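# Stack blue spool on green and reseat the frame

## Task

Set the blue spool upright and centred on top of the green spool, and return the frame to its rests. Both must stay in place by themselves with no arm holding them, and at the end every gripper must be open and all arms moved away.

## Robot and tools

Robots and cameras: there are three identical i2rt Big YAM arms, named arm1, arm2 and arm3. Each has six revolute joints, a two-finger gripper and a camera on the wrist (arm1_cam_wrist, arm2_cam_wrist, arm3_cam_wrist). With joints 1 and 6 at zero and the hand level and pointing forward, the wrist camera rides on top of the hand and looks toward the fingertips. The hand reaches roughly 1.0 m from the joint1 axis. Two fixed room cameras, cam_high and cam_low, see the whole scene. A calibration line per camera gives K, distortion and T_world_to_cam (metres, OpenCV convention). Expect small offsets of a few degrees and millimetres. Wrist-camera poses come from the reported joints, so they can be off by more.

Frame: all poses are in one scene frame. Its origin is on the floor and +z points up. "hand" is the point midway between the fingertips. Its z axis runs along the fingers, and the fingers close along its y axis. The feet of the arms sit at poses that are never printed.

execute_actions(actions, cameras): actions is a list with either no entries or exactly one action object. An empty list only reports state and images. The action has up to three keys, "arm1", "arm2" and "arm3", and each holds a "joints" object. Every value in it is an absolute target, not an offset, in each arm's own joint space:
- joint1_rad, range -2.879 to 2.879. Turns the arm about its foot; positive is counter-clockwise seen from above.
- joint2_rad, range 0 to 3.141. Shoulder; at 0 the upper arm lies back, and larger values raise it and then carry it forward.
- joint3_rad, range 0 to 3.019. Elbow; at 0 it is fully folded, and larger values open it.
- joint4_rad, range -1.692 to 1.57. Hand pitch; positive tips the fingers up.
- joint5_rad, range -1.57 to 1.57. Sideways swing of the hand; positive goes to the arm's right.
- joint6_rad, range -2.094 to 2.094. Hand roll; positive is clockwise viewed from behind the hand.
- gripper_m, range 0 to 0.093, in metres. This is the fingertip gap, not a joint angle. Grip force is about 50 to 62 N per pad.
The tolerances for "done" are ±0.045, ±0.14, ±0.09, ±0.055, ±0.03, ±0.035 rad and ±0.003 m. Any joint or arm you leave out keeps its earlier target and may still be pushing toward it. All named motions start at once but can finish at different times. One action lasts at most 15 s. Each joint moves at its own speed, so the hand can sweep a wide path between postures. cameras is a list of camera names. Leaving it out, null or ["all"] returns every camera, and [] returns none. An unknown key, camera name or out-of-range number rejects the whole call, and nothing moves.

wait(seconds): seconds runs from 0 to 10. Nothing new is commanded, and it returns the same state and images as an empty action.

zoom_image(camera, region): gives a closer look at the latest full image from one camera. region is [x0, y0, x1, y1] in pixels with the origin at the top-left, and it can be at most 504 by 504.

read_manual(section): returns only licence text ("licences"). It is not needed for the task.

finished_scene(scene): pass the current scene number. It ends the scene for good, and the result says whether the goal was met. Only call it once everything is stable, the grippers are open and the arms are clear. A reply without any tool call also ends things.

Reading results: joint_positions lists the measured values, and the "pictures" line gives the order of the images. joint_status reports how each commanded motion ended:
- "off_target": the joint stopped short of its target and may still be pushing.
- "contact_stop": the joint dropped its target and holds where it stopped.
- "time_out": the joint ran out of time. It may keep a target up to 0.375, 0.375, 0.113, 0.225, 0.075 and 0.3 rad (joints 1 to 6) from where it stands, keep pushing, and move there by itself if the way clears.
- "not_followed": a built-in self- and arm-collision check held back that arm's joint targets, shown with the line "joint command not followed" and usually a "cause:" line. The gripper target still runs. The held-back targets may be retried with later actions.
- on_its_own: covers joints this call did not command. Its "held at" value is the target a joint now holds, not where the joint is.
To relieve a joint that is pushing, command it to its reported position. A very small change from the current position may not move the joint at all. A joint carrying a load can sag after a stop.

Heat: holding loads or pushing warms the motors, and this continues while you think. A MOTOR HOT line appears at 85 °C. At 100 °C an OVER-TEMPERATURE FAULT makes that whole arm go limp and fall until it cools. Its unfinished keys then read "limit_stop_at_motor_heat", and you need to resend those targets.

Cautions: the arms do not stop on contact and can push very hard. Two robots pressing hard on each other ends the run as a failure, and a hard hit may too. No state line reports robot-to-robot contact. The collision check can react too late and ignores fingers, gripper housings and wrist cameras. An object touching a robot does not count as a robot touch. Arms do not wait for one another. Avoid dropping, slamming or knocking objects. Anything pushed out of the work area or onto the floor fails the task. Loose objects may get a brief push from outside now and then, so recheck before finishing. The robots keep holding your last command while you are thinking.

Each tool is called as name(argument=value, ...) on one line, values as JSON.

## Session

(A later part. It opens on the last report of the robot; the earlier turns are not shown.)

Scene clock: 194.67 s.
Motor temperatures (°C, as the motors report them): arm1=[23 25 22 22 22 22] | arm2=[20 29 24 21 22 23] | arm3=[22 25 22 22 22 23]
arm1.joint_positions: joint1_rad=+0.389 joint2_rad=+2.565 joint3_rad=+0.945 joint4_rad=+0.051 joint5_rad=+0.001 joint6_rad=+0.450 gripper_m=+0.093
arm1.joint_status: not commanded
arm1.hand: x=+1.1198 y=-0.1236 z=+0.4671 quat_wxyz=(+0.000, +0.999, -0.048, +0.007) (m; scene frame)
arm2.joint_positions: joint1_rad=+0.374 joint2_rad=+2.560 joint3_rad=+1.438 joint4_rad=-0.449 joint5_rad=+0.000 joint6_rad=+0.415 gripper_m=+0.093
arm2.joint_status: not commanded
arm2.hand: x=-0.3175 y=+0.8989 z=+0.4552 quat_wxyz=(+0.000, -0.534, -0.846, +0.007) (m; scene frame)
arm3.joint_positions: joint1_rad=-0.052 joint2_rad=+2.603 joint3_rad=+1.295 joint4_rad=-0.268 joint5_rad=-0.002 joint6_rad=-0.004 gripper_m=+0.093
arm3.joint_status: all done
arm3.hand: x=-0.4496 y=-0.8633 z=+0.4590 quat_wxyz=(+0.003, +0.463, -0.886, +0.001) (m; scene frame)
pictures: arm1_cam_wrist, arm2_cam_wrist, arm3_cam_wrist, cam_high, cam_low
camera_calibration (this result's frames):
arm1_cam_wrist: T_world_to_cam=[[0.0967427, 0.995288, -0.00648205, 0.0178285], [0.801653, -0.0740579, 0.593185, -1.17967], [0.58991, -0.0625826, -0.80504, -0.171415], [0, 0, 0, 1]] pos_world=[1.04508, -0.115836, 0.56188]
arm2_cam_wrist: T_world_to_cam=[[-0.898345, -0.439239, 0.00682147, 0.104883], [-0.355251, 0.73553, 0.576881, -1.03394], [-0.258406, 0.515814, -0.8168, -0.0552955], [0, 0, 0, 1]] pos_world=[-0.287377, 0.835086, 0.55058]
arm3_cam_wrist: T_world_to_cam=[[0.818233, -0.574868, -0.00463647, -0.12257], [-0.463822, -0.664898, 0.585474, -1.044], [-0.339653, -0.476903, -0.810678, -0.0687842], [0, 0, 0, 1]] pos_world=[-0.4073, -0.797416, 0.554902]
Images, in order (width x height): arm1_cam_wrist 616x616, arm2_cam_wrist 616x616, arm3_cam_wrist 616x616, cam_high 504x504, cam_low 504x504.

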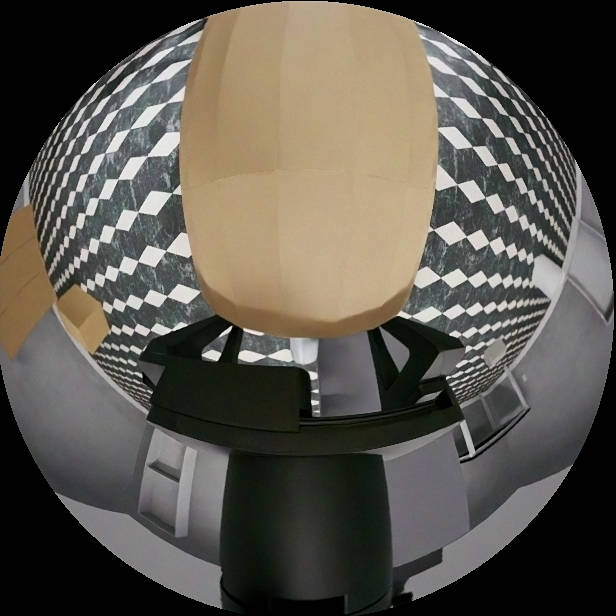

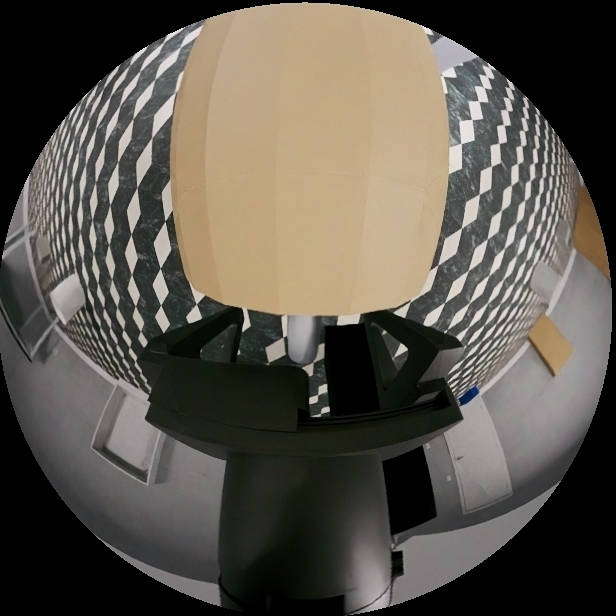

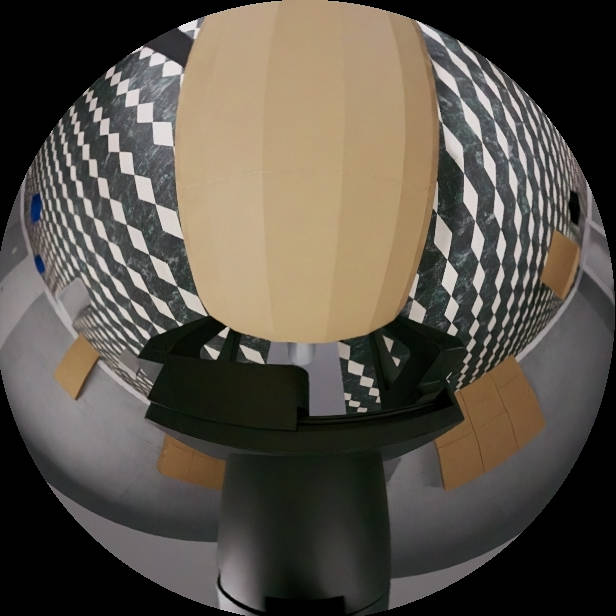

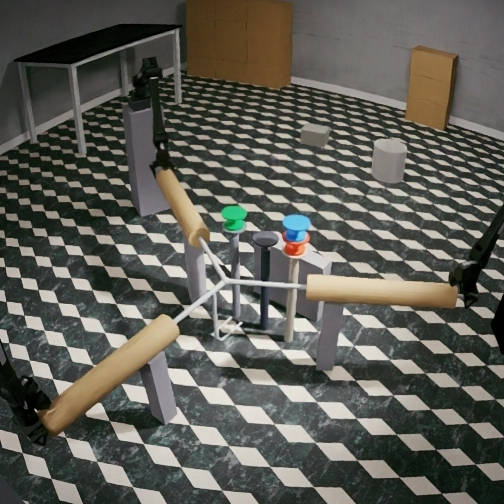

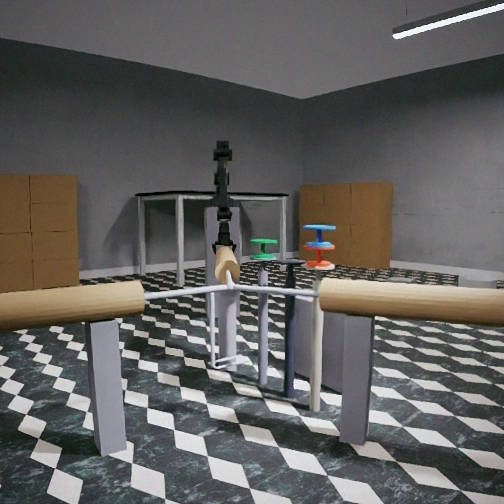

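execute_actions(actions=[{"arm1": {"joints": {"gripper_m": 0.0}}, "arm2": {"joints": {"gripper_m": 0.0}}, "arm3": {"joints": {"gripper_m": 0.0}}}], cameras=["cam_high"])

execute_actions(actions=[{"arm1": {"joints": {"joint2_rad": 2.3875, "joint3_rad": 0.849, "joint4_rad": -0.03}}, "arm2": {"joints": {"joint2_rad": 2.422, "joint3_rad": 1.371, "joint4_rad": -0.52}}, "arm3": {"joints": {"joint2_rad": 2.452, "joint3_rad": 1.211, "joint4_rad": -0.335}}}])

Scene clock: 238.60 s.
Motor temperatures (°C, as the motors report them): arm1=[23 25 22 22 22 22] | arm2=[20 30 24 21 22 23] | arm3=[22 27 21 22 22 23]
arm1.joint_positions: joint1_rad=+0.389 joint2_rad=+2.565 joint3_rad=+0.945 joint4_rad=+0.052 joint5_rad=+0.001 joint6_rad=+0.455 gripper_m=+0.019
arm1.joint_status: gripper_m off_target (ended at +0.019, target +0.000)
arm1.hand: x=+1.1197 y=-0.1236 z=+0.4671 quat_wxyz=(+0.000, +0.999, -0.050, +0.007) (m; scene frame)
arm2.joint_positions: joint1_rad=+0.374 joint2_rad=+2.560 joint3_rad=+1.438 joint4_rad=-0.448 joint5_rad=+0.002 joint6_rad=+0.430 gripper_m=+0.018
arm2.joint_status: gripper_m off_target (ended at +0.018, target +0.000)
arm2.hand: x=-0.3177 y=+0.8985 z=+0.4552 quat_wxyz=(+0.000, -0.540, -0.842, +0.007) (m; scene frame)
arm3.joint_positions: joint1_rad=-0.052 joint2_rad=+2.603 joint3_rad=+1.295 joint4_rad=-0.268 joint5_rad=-0.004 joint6_rad=-0.001 gripper_m=+0.018
arm3.joint_status: gripper_m off_target (ended at +0.018, target +0.000)
arm3.hand: x=-0.4499 y=-0.8629 z=+0.4590 quat_wxyz=(+0.003, +0.462, -0.887, +0.000) (m; scene frame)
pictures: cam_high
Images, in order (width x height): cam_high 504x504.

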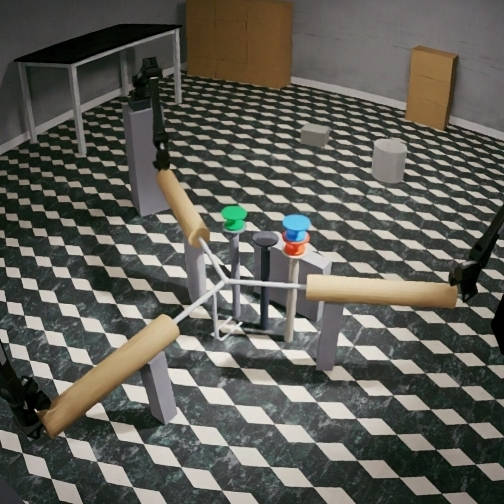

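Scene clock: 239.53 s.
Motor temperatures (°C, as the motors report them): arm1=[23 25 22 22 22 22] | arm2=[20 30 24 21 22 23] | arm3=[22 27 21 22 22 23]
arm1.joint_positions: joint1_rad=+0.389 joint2_rad=+2.405 joint3_rad=+0.854 joint4_rad=-0.020 joint5_rad=+0.001 joint6_rad=+0.455 gripper_m=+0.019
arm1.joint_status: all done
arm1.hand: x=+1.1212 y=-0.1228 z=+0.5214 quat_wxyz=(-0.001, +0.999, -0.051, +0.008) (m; scene frame)
arm2.joint_positions: joint1_rad=+0.372 joint2_rad=+2.429 joint3_rad=+1.374 joint4_rad=-0.515 joint5_rad=+0.002 joint6_rad=+0.429 gripper_m=+0.018
arm2.joint_status: all done
arm2.hand: x=-0.3177 y=+0.8984 z=+0.5121 quat_wxyz=(-0.001, -0.541, -0.841, +0.007) (m; scene frame)
arm3.joint_positions: joint1_rad=-0.052 joint2_rad=+2.461 joint3_rad=+1.212 joint4_rad=-0.322 joint5_rad=-0.003 joint6_rad=+0.000 gripper_m=+0.018
arm3.joint_status: all done
arm3.hand: x=-0.4497 y=-0.8629 z=+0.5154 quat_wxyz=(+0.000, +0.462, -0.887, -0.001) (m; scene frame)
pictures: arm1_cam_wrist, arm2_cam_wrist, arm3_cam_wrist, cam_high, cam_low
camera_calibration (this result's frames):
arm1_cam_wrist: T_world_to_cam=[[0.101682, 0.9948, -0.00574644, 0.0112713], [0.799922, -0.0783262, 0.594971, -1.21245], [0.591427, -0.0650947, -0.803727, -0.131167], [0, 0, 0, 1]] pos_world=[1.04629, -0.114717, 0.616013]
arm2_cam_wrist: T_world_to_cam=[[-0.905101, -0.425134, 0.00729289, 0.089018], [-0.34388, 0.741985, 0.575504, -1.06799], [-0.250078, 0.518381, -0.817767, -0.00773467], [0, 0, 0, 1]] pos_world=[-0.288626, 0.834289, 0.60766]
arm3_cam_wrist: T_world_to_cam=[[0.816488, -0.577337, -0.0054059, -0.124505], [-0.467535, -0.666639, 0.58052, -1.07737], [-0.338759, -0.47146, -0.814228, -0.0160014], [0, 0, 0, 1]] pos_world=[-0.407471, -0.797641, 0.611732]
Images, in order (width x height): arm1_cam_wrist 616x616, arm2_cam_wrist 616x616, arm3_cam_wrist 616x616, cam_high 504x504, cam_low 504x504.

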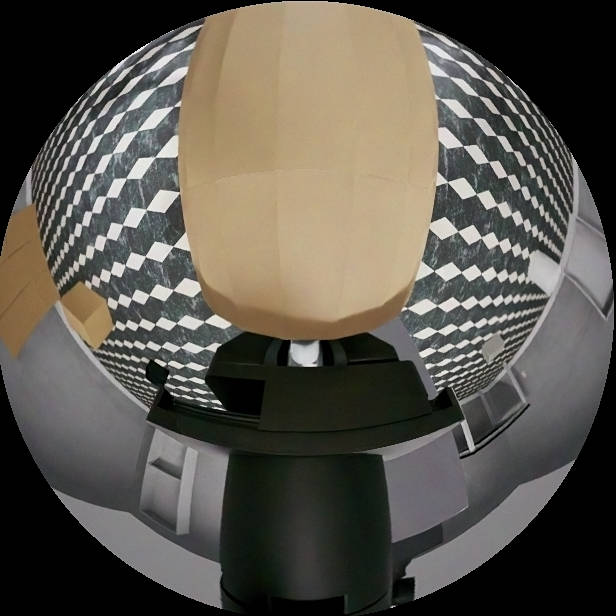

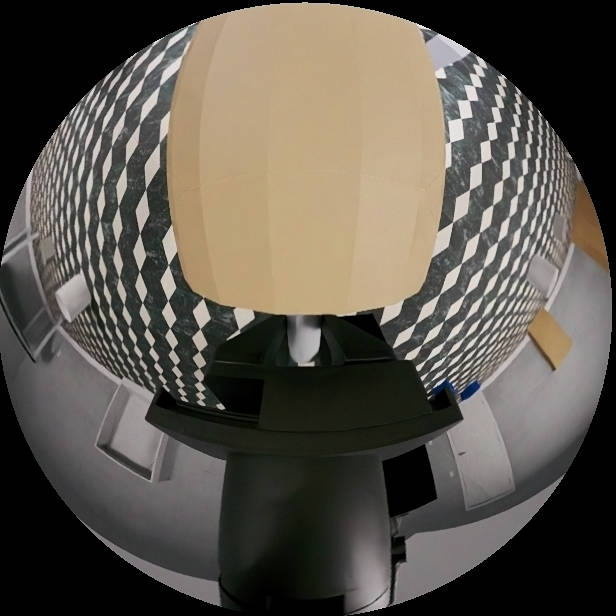

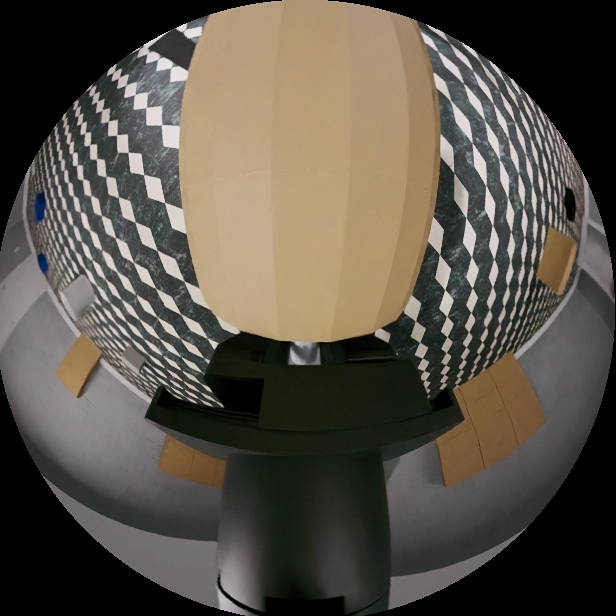

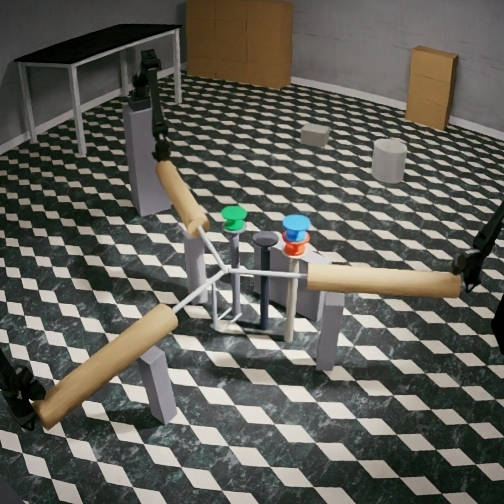

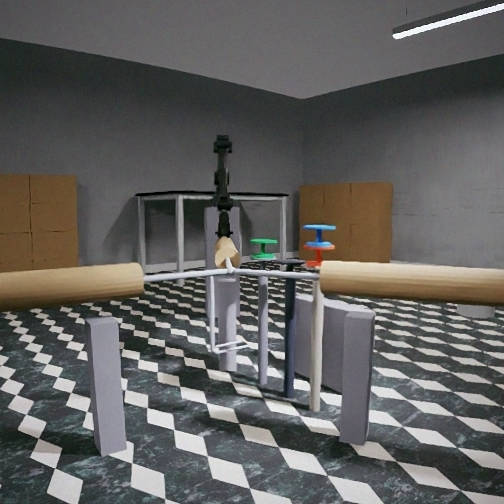

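execute_actions(actions=[{"arm1": {"joints": {"joint2_rad": 2.06, "joint3_rad": 0.742, "joint4_rad": -0.246}}, "arm2": {"joints": {"joint2_rad": 2.199, "joint3_rad": 1.314, "joint4_rad": -0.686}}, "arm3": {"joints": {"joint2_rad": 2.198, "joint3_rad": 1.125, "joint4_rad": -0.502}}}], cameras=["cam_high"])

execute_actions(actions=[{"arm1": {"joints": {"joint2_rad": 1.695, "joint3_rad": 0.726, "joint4_rad": -0.594}}, "arm2": {"joints": {"joint2_rad": 1.982, "joint3_rad": 1.342, "joint4_rad": -0.928}}, "arm3": {"joints": {"joint2_rad": 1.933, "joint3_rad": 1.115, "joint4_rad": -0.756}}}])

Scene clock: 248.77 s.
Motor temperatures (°C, as the motors report them): arm1=[23 26 22 22 22 22] | arm2=[20 31 24 21 22 23] | arm3=[22 27 21 22 22 23]
arm1.joint_positions: joint1_rad=+0.390 joint2_rad=+2.083 joint3_rad=+0.740 joint4_rad=-0.237 joint5_rad=+0.004 joint6_rad=+0.457 gripper_m=+0.019
arm1.joint_status: all done
arm1.hand: x=+1.1241 y=-0.1210 z=+0.6239 quat_wxyz=(-0.004, +0.999, -0.051, +0.012) (m; scene frame)
arm2.joint_positions: joint1_rad=+0.374 joint2_rad=+2.201 joint3_rad=+1.314 joint4_rad=-0.686 joint5_rad=+0.002 joint6_rad=+0.431 gripper_m=+0.018
arm2.joint_status: all done
arm2.hand: x=-0.3171 y=+0.9003 z=+0.6181 quat_wxyz=(+0.001, -0.541, -0.841, +0.007) (m; scene frame)
arm3.joint_positions: joint1_rad=-0.052 joint2_rad=+2.201 joint3_rad=+1.125 joint4_rad=-0.490 joint5_rad=-0.003 joint6_rad=+0.000 gripper_m=+0.018
arm3.joint_status: all done
arm3.hand: x=-0.4483 y=-0.8607 z=+0.6217 quat_wxyz=(-0.001, +0.462, -0.887, -0.002) (m; scene frame)
pictures: cam_high
Images, in order (width x height): cam_high 504x504.

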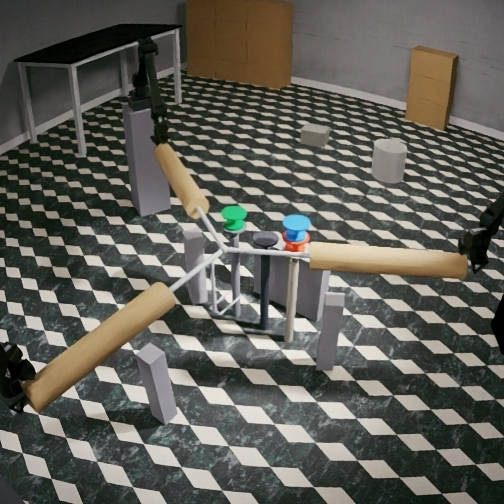

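Scene clock: 249.93 s.
Motor temperatures (°C, as the motors report them): arm1=[23 26 22 22 22 22] | arm2=[20 31 24 21 22 23] | arm3=[22 27 21 22 22 23]
arm1.joint_positions: joint1_rad=+0.390 joint2_rad=+1.710 joint3_rad=+0.721 joint4_rad=-0.584 joint5_rad=+0.011 joint6_rad=+0.457 gripper_m=+0.019
arm1.joint_status: all done
arm1.hand: x=+1.1210 y=-0.1201 z=+0.7460 quat_wxyz=(-0.005, +0.999, -0.051, +0.007) (m; scene frame)
arm2.joint_positions: joint1_rad=+0.366 joint2_rad=+1.984 joint3_rad=+1.317 joint4_rad=-0.905 joint5_rad=+0.006 joint6_rad=+0.427 gripper_m=+0.018
arm2.joint_status: all done
arm2.hand: x=-0.3232 y=+0.9008 z=+0.7320 quat_wxyz=(+0.000, -0.542, -0.840, +0.009) (m; scene frame)
arm3.joint_positions: joint1_rad=-0.046 joint2_rad=+1.933 joint3_rad=+1.109 joint4_rad=-0.748 joint5_rad=-0.010 joint6_rad=+0.003 gripper_m=+0.018
arm3.joint_status: all done
arm3.hand: x=-0.4535 y=-0.8614 z=+0.7419 quat_wxyz=(+0.003, +0.463, -0.887, -0.004) (m; scene frame)
pictures: arm1_cam_wrist, arm2_cam_wrist, arm3_cam_wrist, cam_high, cam_low
camera_calibration (this result's frames):
arm1_cam_wrist: T_world_to_cam=[[0.101516, 0.994828, 0.00348895, 0.00324741], [0.801559, -0.08387, 0.592004, -1.34602], [0.589235, -0.057301, -0.805927, 0.0546311], [0, 0, 0, 1]] pos_world=[1.04639, -0.112991, 0.840866]
arm2_cam_wrist: T_world_to_cam=[[-0.907011, -0.420938, 0.0119094, 0.0757097], [-0.338258, 0.74512, 0.574785, -1.19868], [-0.250822, 0.517308, -0.818218, 0.170443], [0, 0, 0, 1]] pos_world=[-0.294043, 0.836861, 0.827543]
arm3_cam_wrist: T_world_to_cam=[[0.817529, -0.575757, -0.0122607, -0.112417], [-0.462475, -0.669066, 0.58178, -1.21045], [-0.343167, -0.469952, -0.813254, 0.16639], [0, 0, 0, 1]] pos_world=[-0.410798, -0.796401, 0.838155]
Images, in order (width x height): arm1_cam_wrist 616x616, arm2_cam_wrist 616x616, arm3_cam_wrist 616x616, cam_high 504x504, cam_low 504x504.

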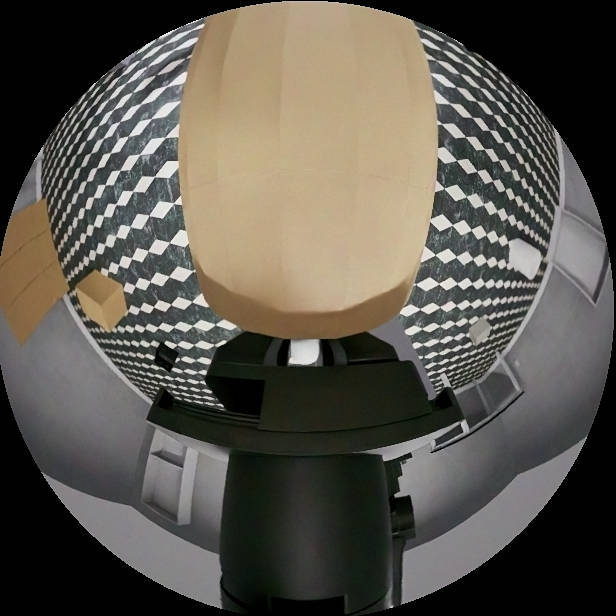

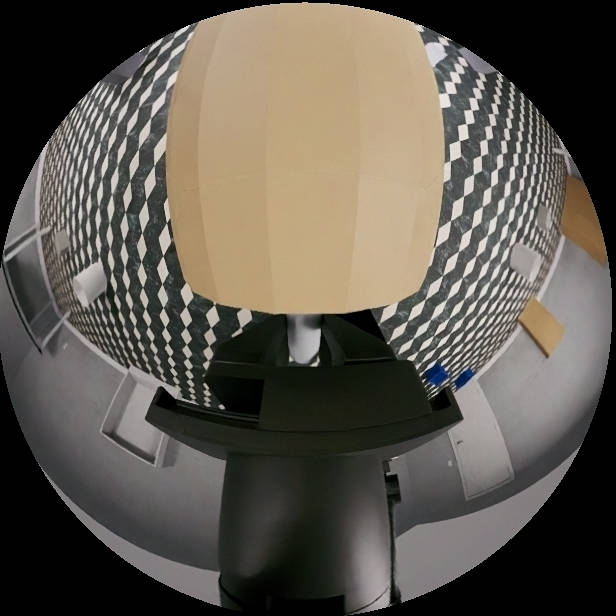

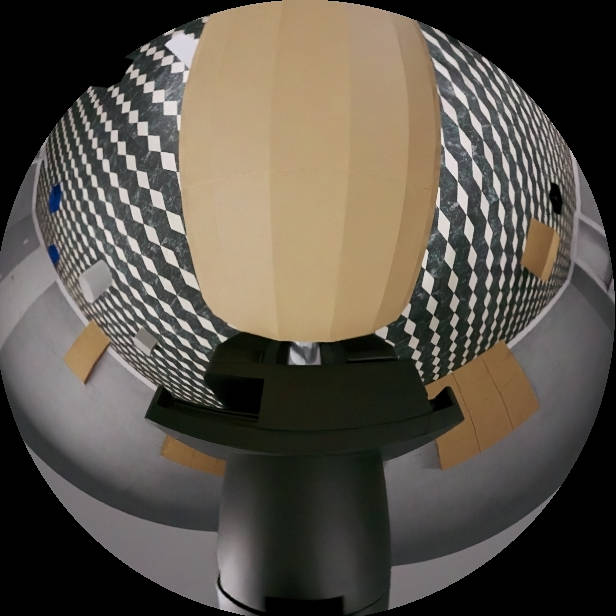

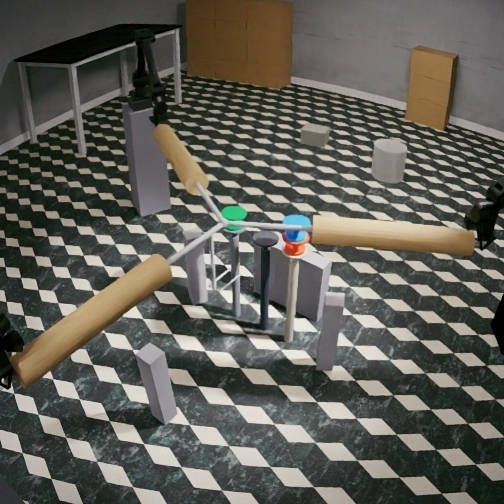

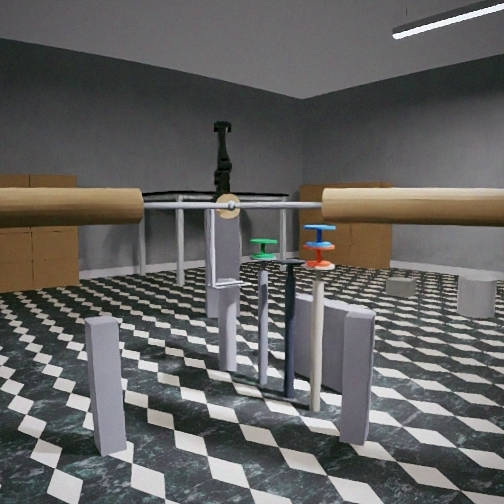

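execute_actions(actions=[{"arm1": {"joints": {"joint1_rad": 0.120, "joint2_rad": 1.575, "joint3_rad": 0.887, "joint4_rad": -0.868, "joint5_rad": 0.0, "joint6_rad": 0.18}}, "arm2": {"joints": {"joint1_rad": 0.438, "joint2_rad": 1.646, "joint3_rad": 1.088, "joint4_rad": -1.012, "joint5_rad": 0.0, "joint6_rad": 0.502}}, "arm3": {"joints": {"joint1_rad": 0.133, "joint2_rad": 1.903, "joint3_rad": 1.343, "joint4_rad": -1.008, "joint5_rad": 0.0, "joint6_rad": 0.195}}}], cameras=["cam_high", "cam_low"])

execute_actions(actions=[{"arm1": {"joints": {"joint1_rad": -0.088, "joint2_rad": 1.582, "joint3_rad": 1.148, "joint4_rad": -1.123, "joint5_rad": 0.0, "joint6_rad": -0.028}}, "arm2": {"joints": {"joint1_rad": 0.538, "joint2_rad": 1.308, "joint3_rad": 0.952, "joint4_rad": -1.215, "joint5_rad": 0.0, "joint6_rad": 0.602}}, "arm3": {"joints": {"joint1_rad": 0.279, "joint2_rad": 1.962, "joint3_rad": 1.668, "joint4_rad": -1.274, "joint5_rad": 0.0, "joint6_rad": 0.341}}}])

Scene clock: 279.40 s.
Motor temperatures (°C, as the motors report them): arm1=[23 25 23 22 23 22] | arm2=[20 30 27 21 22 23] | arm3=[22 27 23 22 22 23]
arm1.joint_positions: joint1_rad=+0.124 joint2_rad=+1.595 joint3_rad=+0.860 joint4_rad=-0.840 joint5_rad=+0.007 joint6_rad=+0.196 gripper_m=+0.019
arm1.joint_status: all done
arm1.hand: x=+1.0703 y=-0.0321 z=+0.8191 quat_wxyz=(-0.004, +0.999, -0.054, +0.010) (m; scene frame)
arm2.joint_positions: joint1_rad=+0.434 joint2_rad=+1.658 joint3_rad=+1.085 joint4_rad=-1.007 joint5_rad=+0.002 joint6_rad=+0.499 gripper_m=+0.018
arm2.joint_status: all done
arm2.hand: x=-0.3744 y=+0.9881 z=+0.8121 quat_wxyz=(+0.004, -0.544, -0.839, +0.007) (m; scene frame)
arm3.joint_positions: joint1_rad=+0.138 joint2_rad=+1.921 joint3_rad=+1.319 joint4_rad=-0.969 joint5_rad=-0.004 joint6_rad=+0.201 gripper_m=+0.018
arm3.joint_status: all done
arm3.hand: x=-0.5084 y=-0.7719 z=+0.8080 quat_wxyz=(+0.001, +0.457, -0.890, -0.001) (m; scene frame)
pictures: cam_high, cam_low
Images, in order (width x height): cam_high 504x504, cam_low 504x504.

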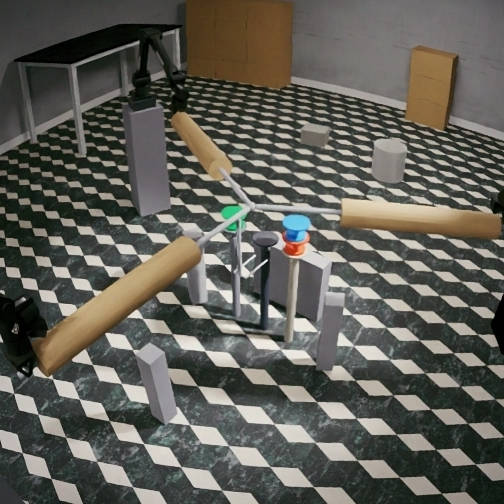

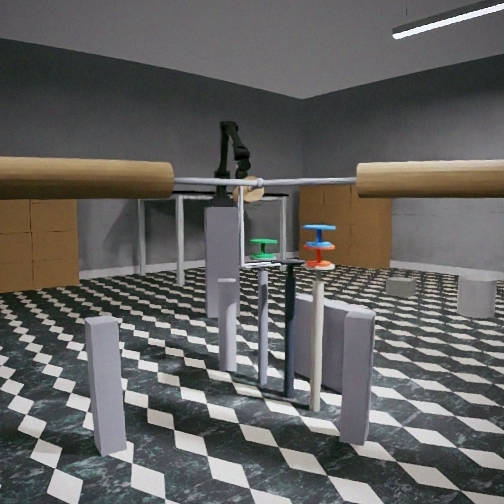

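Scene clock: 280.57 s.
Motor temperatures (°C, as the motors report them): arm1=[23 25 24 22 23 22] | arm2=[20 30 27 21 22 23] | arm3=[22 27 24 22 22 23]
arm1.joint_positions: joint1_rad=-0.084 joint2_rad=+1.595 joint3_rad=+1.107 joint4_rad=-1.086 joint5_rad=+0.009 joint6_rad=-0.012 gripper_m=+0.019
arm1.joint_status: all done
arm1.hand: x=+1.0166 y=+0.0539 z=+0.8953 quat_wxyz=(-0.005, +0.998, -0.054, +0.010) (m; scene frame)
arm2.joint_positions: joint1_rad=+0.531 joint2_rad=+1.327 joint3_rad=+0.947 joint4_rad=-1.207 joint5_rad=+0.004 joint6_rad=+0.594 gripper_m=+0.018
arm2.joint_status: all done
arm2.hand: x=-0.4300 y=+1.0734 z=+0.8895 quat_wxyz=(+0.008, -0.543, -0.839, +0.009) (m; scene frame)
arm3.joint_positions: joint1_rad=+0.286 joint2_rad=+1.974 joint3_rad=+1.632 joint4_rad=-1.233 joint5_rad=-0.005 joint6_rad=+0.343 gripper_m=+0.018
arm3.joint_status: all done
arm3.hand: x=-0.5657 y=-0.6859 z=+0.8858 quat_wxyz=(+0.003, +0.459, -0.888, +0.000) (m; scene frame)
pictures: arm1_cam_wrist, arm2_cam_wrist, arm3_cam_wrist, cam_high, cam_low
camera_calibration (this result's frames):
arm1_cam_wrist: T_world_to_cam=[[0.107984, 0.994148, 0.00303644, -0.165907], [0.796802, -0.0883742, 0.597742, -1.33617], [0.594513, -0.0621273, -0.801682, 0.237589], [0, 0, 0, 1]] pos_world=[0.941331, 0.0616136, 0.989662]
arm2_cam_wrist: T_world_to_cam=[[-0.907724, -0.419168, 0.0183379, 0.0417339], [-0.3302, 0.74066, 0.585142, -1.45486], [-0.258855, 0.525092, -0.810723, 0.164818], [0, 0, 0, 1]] pos_world=[-0.399848, 1.00851, 0.984156]
arm3_cam_wrist: T_world_to_cam=[[0.813373, -0.581715, -0.00572013, 0.0699136], [-0.469072, -0.661624, 0.585, -1.23007], [-0.344088, -0.47314, -0.811013, 0.322786], [0, 0, 0, 1]] pos_world=[-0.522791, -0.620451, 0.981774]
Images, in order (width x height): arm1_cam_wrist 616x616, arm2_cam_wrist 616x616, arm3_cam_wrist 616x616, cam_high 504x504, cam_low 504x504.

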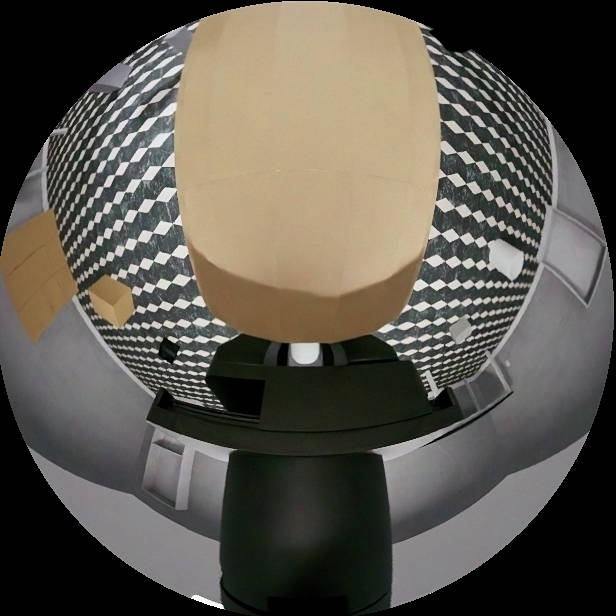

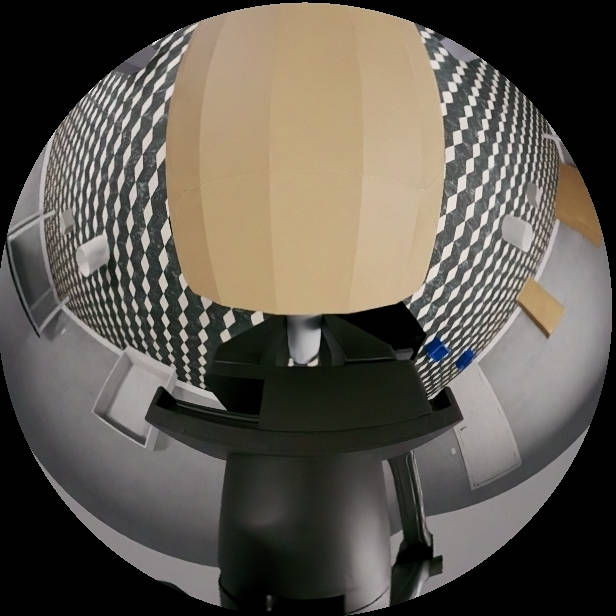

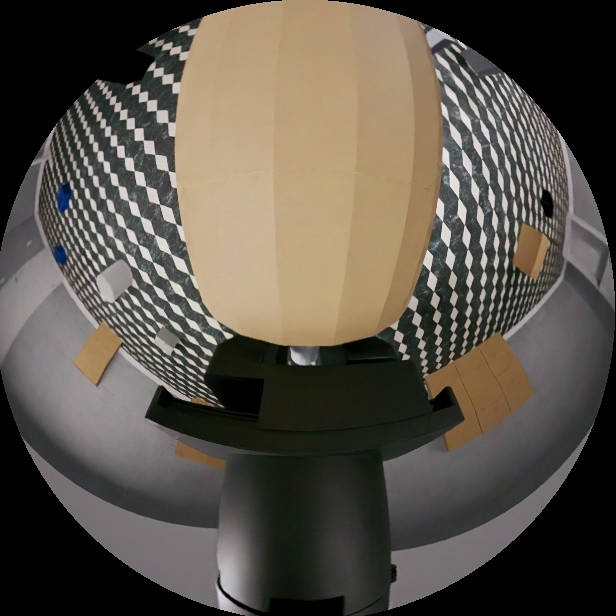

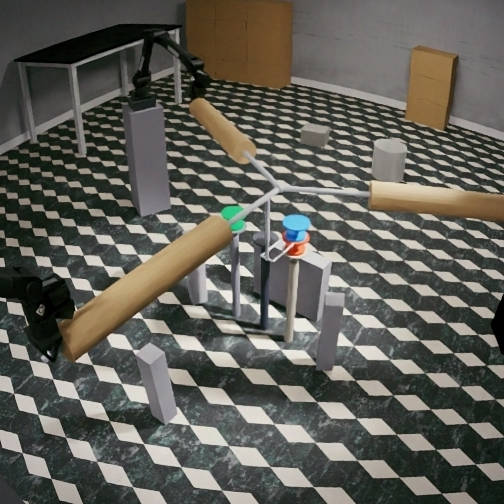

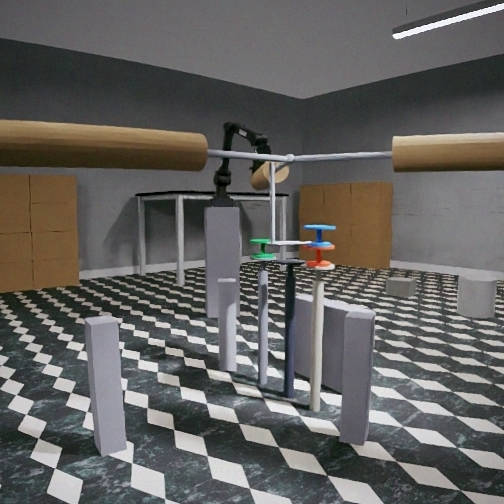

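zoom_image(camera="cam_low", region=[240, 200, 360, 290])

zoom_image(camera="cam_high", region=[230, 180, 340, 290])

Region (240, 200, 360, 290) of cam_low's 504x504 image, scaled by 4.200, with more detail than that image has; it fills the top 378 rows of this view, and the rest is white.

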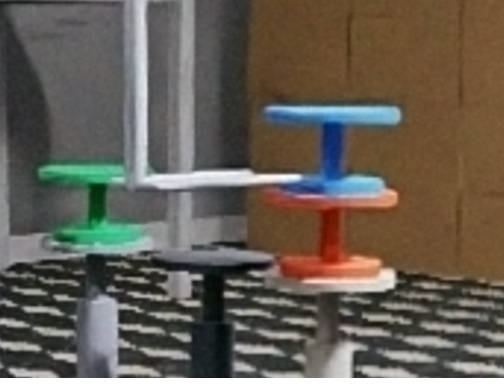

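Region (230, 180, 340, 290) of cam_high's 504x504 image, scaled by 4.582, with more detail than that image has.

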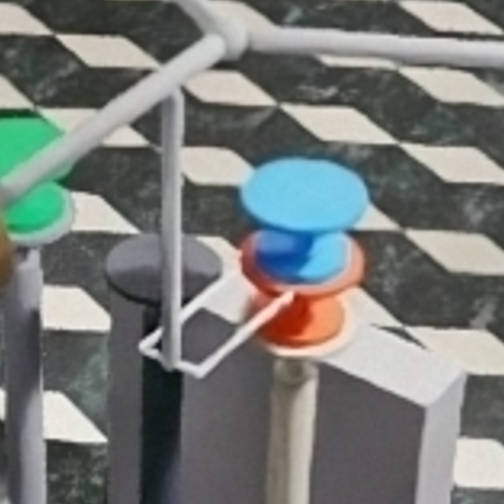

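execute_actions(actions=[{"arm1": {"joints": {"joint2_rad": 1.550, "joint3_rad": 1.175, "joint4_rad": -1.158}}, "arm2": {"joints": {"joint2_rad": 1.292, "joint3_rad": 1.012, "joint4_rad": -1.258}}, "arm3": {"joints": {"joint2_rad": 1.938, "joint3_rad": 1.700, "joint4_rad": -1.298}}}], cameras=["cam_high", "cam_low"])

zoom_image(camera="cam_low", region=[240, 200, 360, 290])

zoom_image(camera="cam_high", region=[230, 180, 340, 290])

Scene clock: 312.00 s.
Motor temperatures (°C, as the motors report them): arm1=[23 26 29 22 23 22] | arm2=[20 28 28 20 22 23] | arm3=[22 28 28 22 22 23]
arm1.joint_positions: joint1_rad=-0.085 joint2_rad=+1.588 joint3_rad=+1.123 joint4_rad=-1.117 joint5_rad=+0.009 joint6_rad=-0.013 gripper_m=+0.019
arm1.joint_status: all done
arm1.hand: x=+1.0169 y=+0.0543 z=+0.9040 quat_wxyz=(-0.005, +0.998, -0.054, +0.014) (m; scene frame)
arm2.joint_positions: joint1_rad=+0.531 joint2_rad=+1.323 joint3_rad=+0.954 joint4_rad=-1.221 joint5_rad=+0.005 joint6_rad=+0.594 gripper_m=+0.018
arm2.joint_status: all done
arm2.hand: x=-0.4307 y=+1.0737 z=+0.8932 quat_wxyz=(+0.009, -0.543, -0.839, +0.009) (m; scene frame)
arm3.joint_positions: joint1_rad=+0.285 joint2_rad=+1.972 joint3_rad=+1.651 joint4_rad=-1.261 joint5_rad=-0.006 joint6_rad=+0.343 gripper_m=+0.018
arm3.joint_status: all done
arm3.hand: x=-0.5655 y=-0.6859 z=+0.8936 quat_wxyz=(+0.006, +0.459, -0.888, +0.002) (m; scene frame)
pictures: cam_high, cam_low
Images, in order (width x height): cam_high 504x504, cam_low 504x504.

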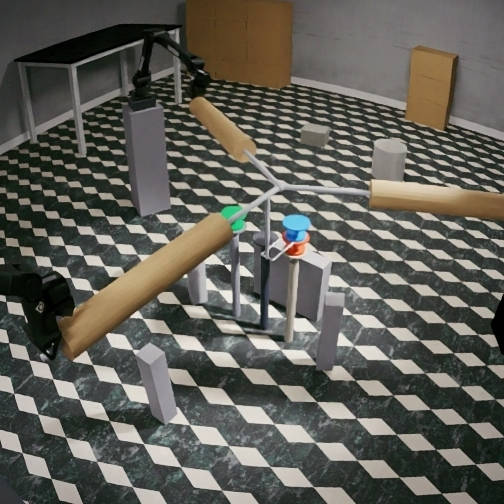

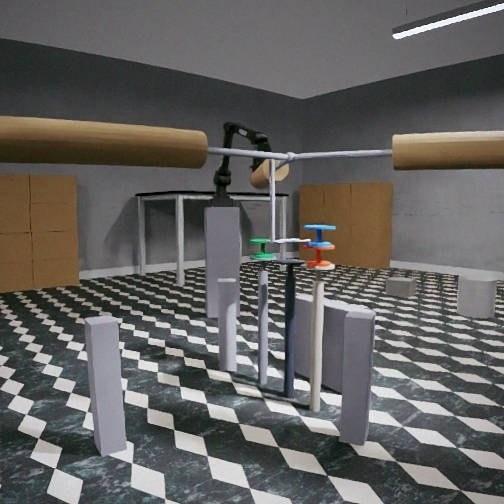

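Region (240, 200, 360, 290) of cam_low's 504x504 image, scaled by 4.200, with more detail than that image has; it fills the top 378 rows of this view, and the rest is white.

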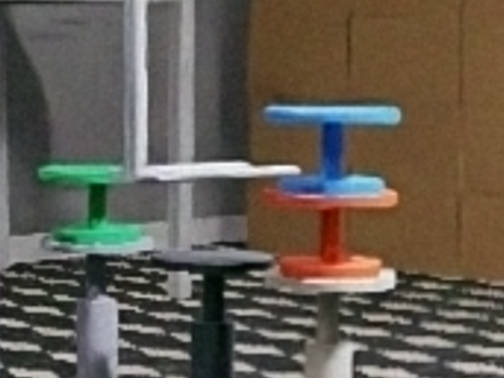

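Region (230, 180, 340, 290) of cam_high's 504x504 image, scaled by 4.582, with more detail than that image has.

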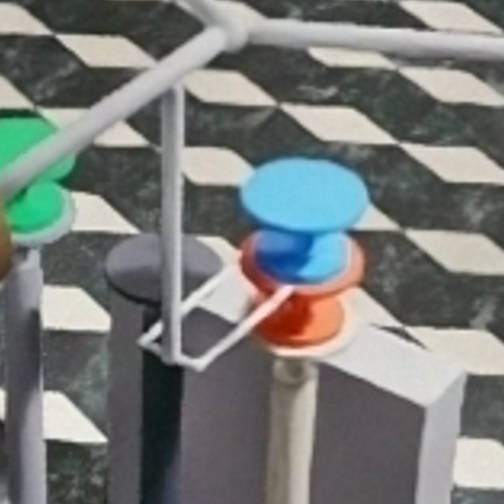

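execute_actions(actions=[{"arm1": {"joints": {"joint2_rad": 1.531, "joint3_rad": 1.194, "joint4_rad": -1.19}}, "arm2": {"joints": {"joint2_rad": 1.275, "joint3_rad": 1.036, "joint4_rad": -1.292}}, "arm3": {"joints": {"joint2_rad": 1.920, "joint3_rad": 1.722, "joint4_rad": -1.33}}}], cameras=["cam_high", "cam_low"])

zoom_image(camera="cam_low", region=[240, 200, 360, 290])

zoom_image(camera="cam_high", region=[230, 180, 340, 290])

Scene clock: 320.13 s.
Motor temperatures (°C, as the motors report them): arm1=[23 26 30 22 23 22] | arm2=[20 28 30 21 22 23] | arm3=[22 29 29 22 22 23]
arm1.joint_positions: joint1_rad=-0.086 joint2_rad=+1.565 joint3_rad=+1.141 joint4_rad=-1.151 joint5_rad=+0.009 joint6_rad=-0.013 gripper_m=+0.019
arm1.joint_status: all done
arm1.hand: x=+1.0171 y=+0.0544 z=+0.9194 quat_wxyz=(-0.005, +0.998, -0.054, +0.011) (m; scene frame)
arm2.joint_positions: joint1_rad=+0.531 joint2_rad=+1.303 joint3_rad=+0.978 joint4_rad=-1.258 joint5_rad=+0.006 joint6_rad=+0.594 gripper_m=+0.018
arm2.joint_status: all done
arm2.hand: x=-0.4306 y=+1.0737 z=+0.9083 quat_wxyz=(+0.005, -0.543, -0.840, +0.009) (m; scene frame)
arm3.joint_positions: joint1_rad=+0.285 joint2_rad=+1.952 joint3_rad=+1.672 joint4_rad=-1.295 joint5_rad=-0.006 joint6_rad=+0.343 gripper_m=+0.018
arm3.joint_status: all done
arm3.hand: x=-0.5655 y=-0.6859 z=+0.9129 quat_wxyz=(+0.003, +0.459, -0.888, -0.001) (m; scene frame)
pictures: cam_high, cam_low
Images, in order (width x height): cam_high 504x504, cam_low 504x504.

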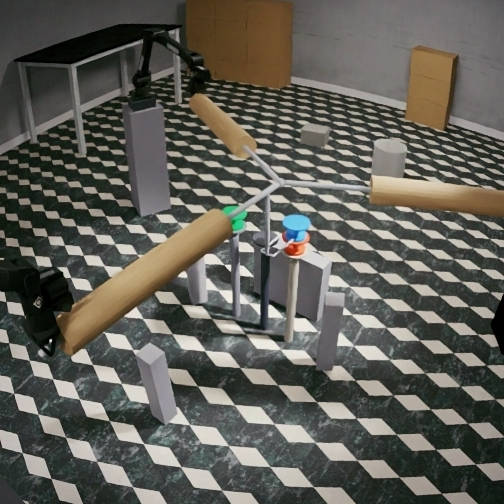

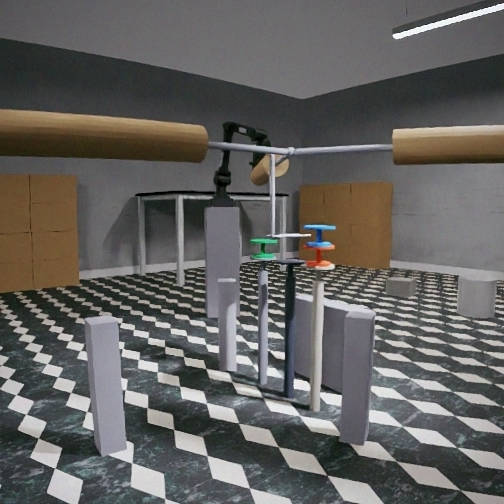

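Region (240, 200, 360, 290) of cam_low's 504x504 image, scaled by 4.200, with more detail than that image has; it fills the top 378 rows of this view, and the rest is white.

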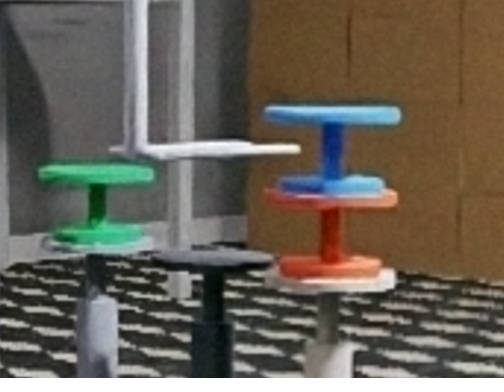

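Region (230, 180, 340, 290) of cam_high's 504x504 image, scaled by 4.582, with more detail than that image has.

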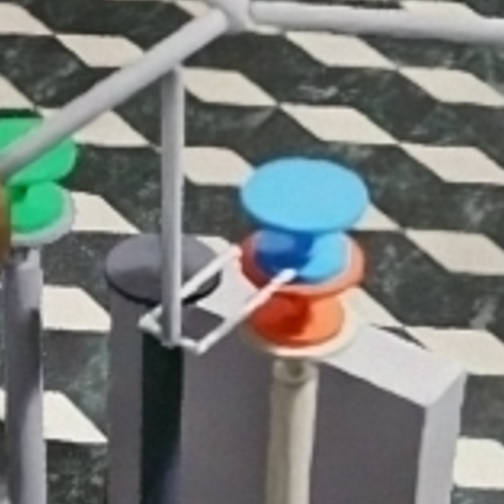

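execute_actions(actions=[{"arm1": {"joints": {"joint1_rad": -0.068, "joint2_rad": 1.682, "joint3_rad": 1.338, "joint4_rad": -1.196, "joint6_rad": 0.005}}, "arm2": {"joints": {"joint1_rad": 0.442, "joint2_rad": 1.168, "joint3_rad": 0.888, "joint4_rad": -1.282, "joint6_rad": 0.500}}, "arm3": {"joints": {"joint1_rad": 0.370, "joint2_rad": 1.896, "joint3_rad": 1.645, "joint4_rad": -1.275, "joint6_rad": 0.432}}}], cameras=["cam_high", "cam_low"])

zoom_image(camera="cam_low", region=[240, 200, 360, 290])

zoom_image(camera="cam_high", region=[230, 180, 340, 290])

Scene clock: 363.87 s.
Motor temperatures (°C, as the motors report them): arm1=[23 27 34 22 23 22] | arm2=[20 28 34 21 22 23] | arm3=[22 30 31 22 22 23]
arm1.joint_positions: joint1_rad=-0.081 joint2_rad=+1.701 joint3_rad=+1.293 joint4_rad=-1.171 joint5_rad=+0.006 joint6_rad=-0.009 gripper_m=+0.019
arm1.joint_status: all done
arm1.hand: x=+0.9649 y=+0.0580 z=+0.9119 quat_wxyz=(-0.003, +0.998, -0.053, +0.012) (m; scene frame)
arm2.joint_positions: joint1_rad=+0.443 joint2_rad=+1.184 joint3_rad=+0.878 joint4_rad=-1.281 joint5_rad=+0.000 joint6_rad=+0.506 gripper_m=+0.018
arm2.joint_status: all done
arm2.hand: x=-0.4825 y=+1.0758 z=+0.9089 quat_wxyz=(+0.007, -0.544, -0.839, +0.006) (m; scene frame)
arm3.joint_positions: joint1_rad=+0.374 joint2_rad=+1.932 joint3_rad=+1.636 joint4_rad=-1.278 joint5_rad=-0.006 joint6_rad=+0.429 gripper_m=+0.018
arm3.joint_status: all done
arm3.hand: x=-0.6177 y=-0.6821 z=+0.9109 quat_wxyz=(+0.003, +0.460, -0.888, +0.000) (m; scene frame)
pictures: cam_high, cam_low
Images, in order (width x height): cam_high 504x504, cam_low 504x504.

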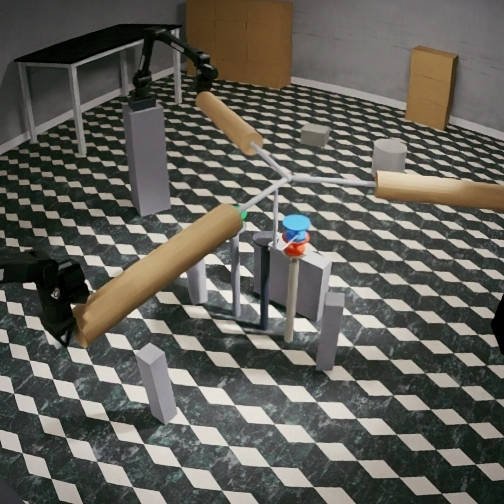

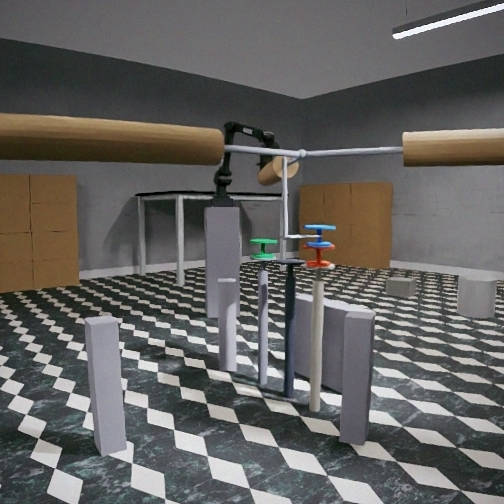

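Region (240, 200, 360, 290) of cam_low's 504x504 image, scaled by 4.200, with more detail than that image has; it fills the top 378 rows of this view, and the rest is white.

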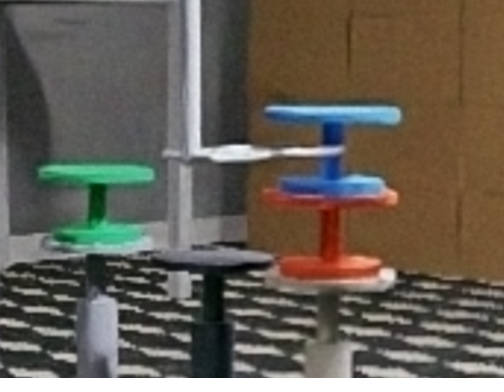

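Region (230, 180, 340, 290) of cam_high's 504x504 image, scaled by 4.582, with more detail than that image has.

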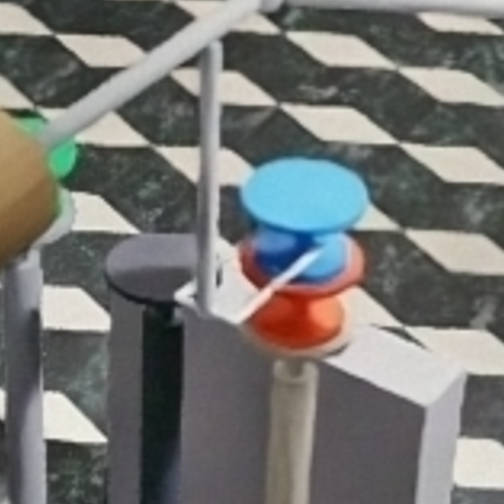

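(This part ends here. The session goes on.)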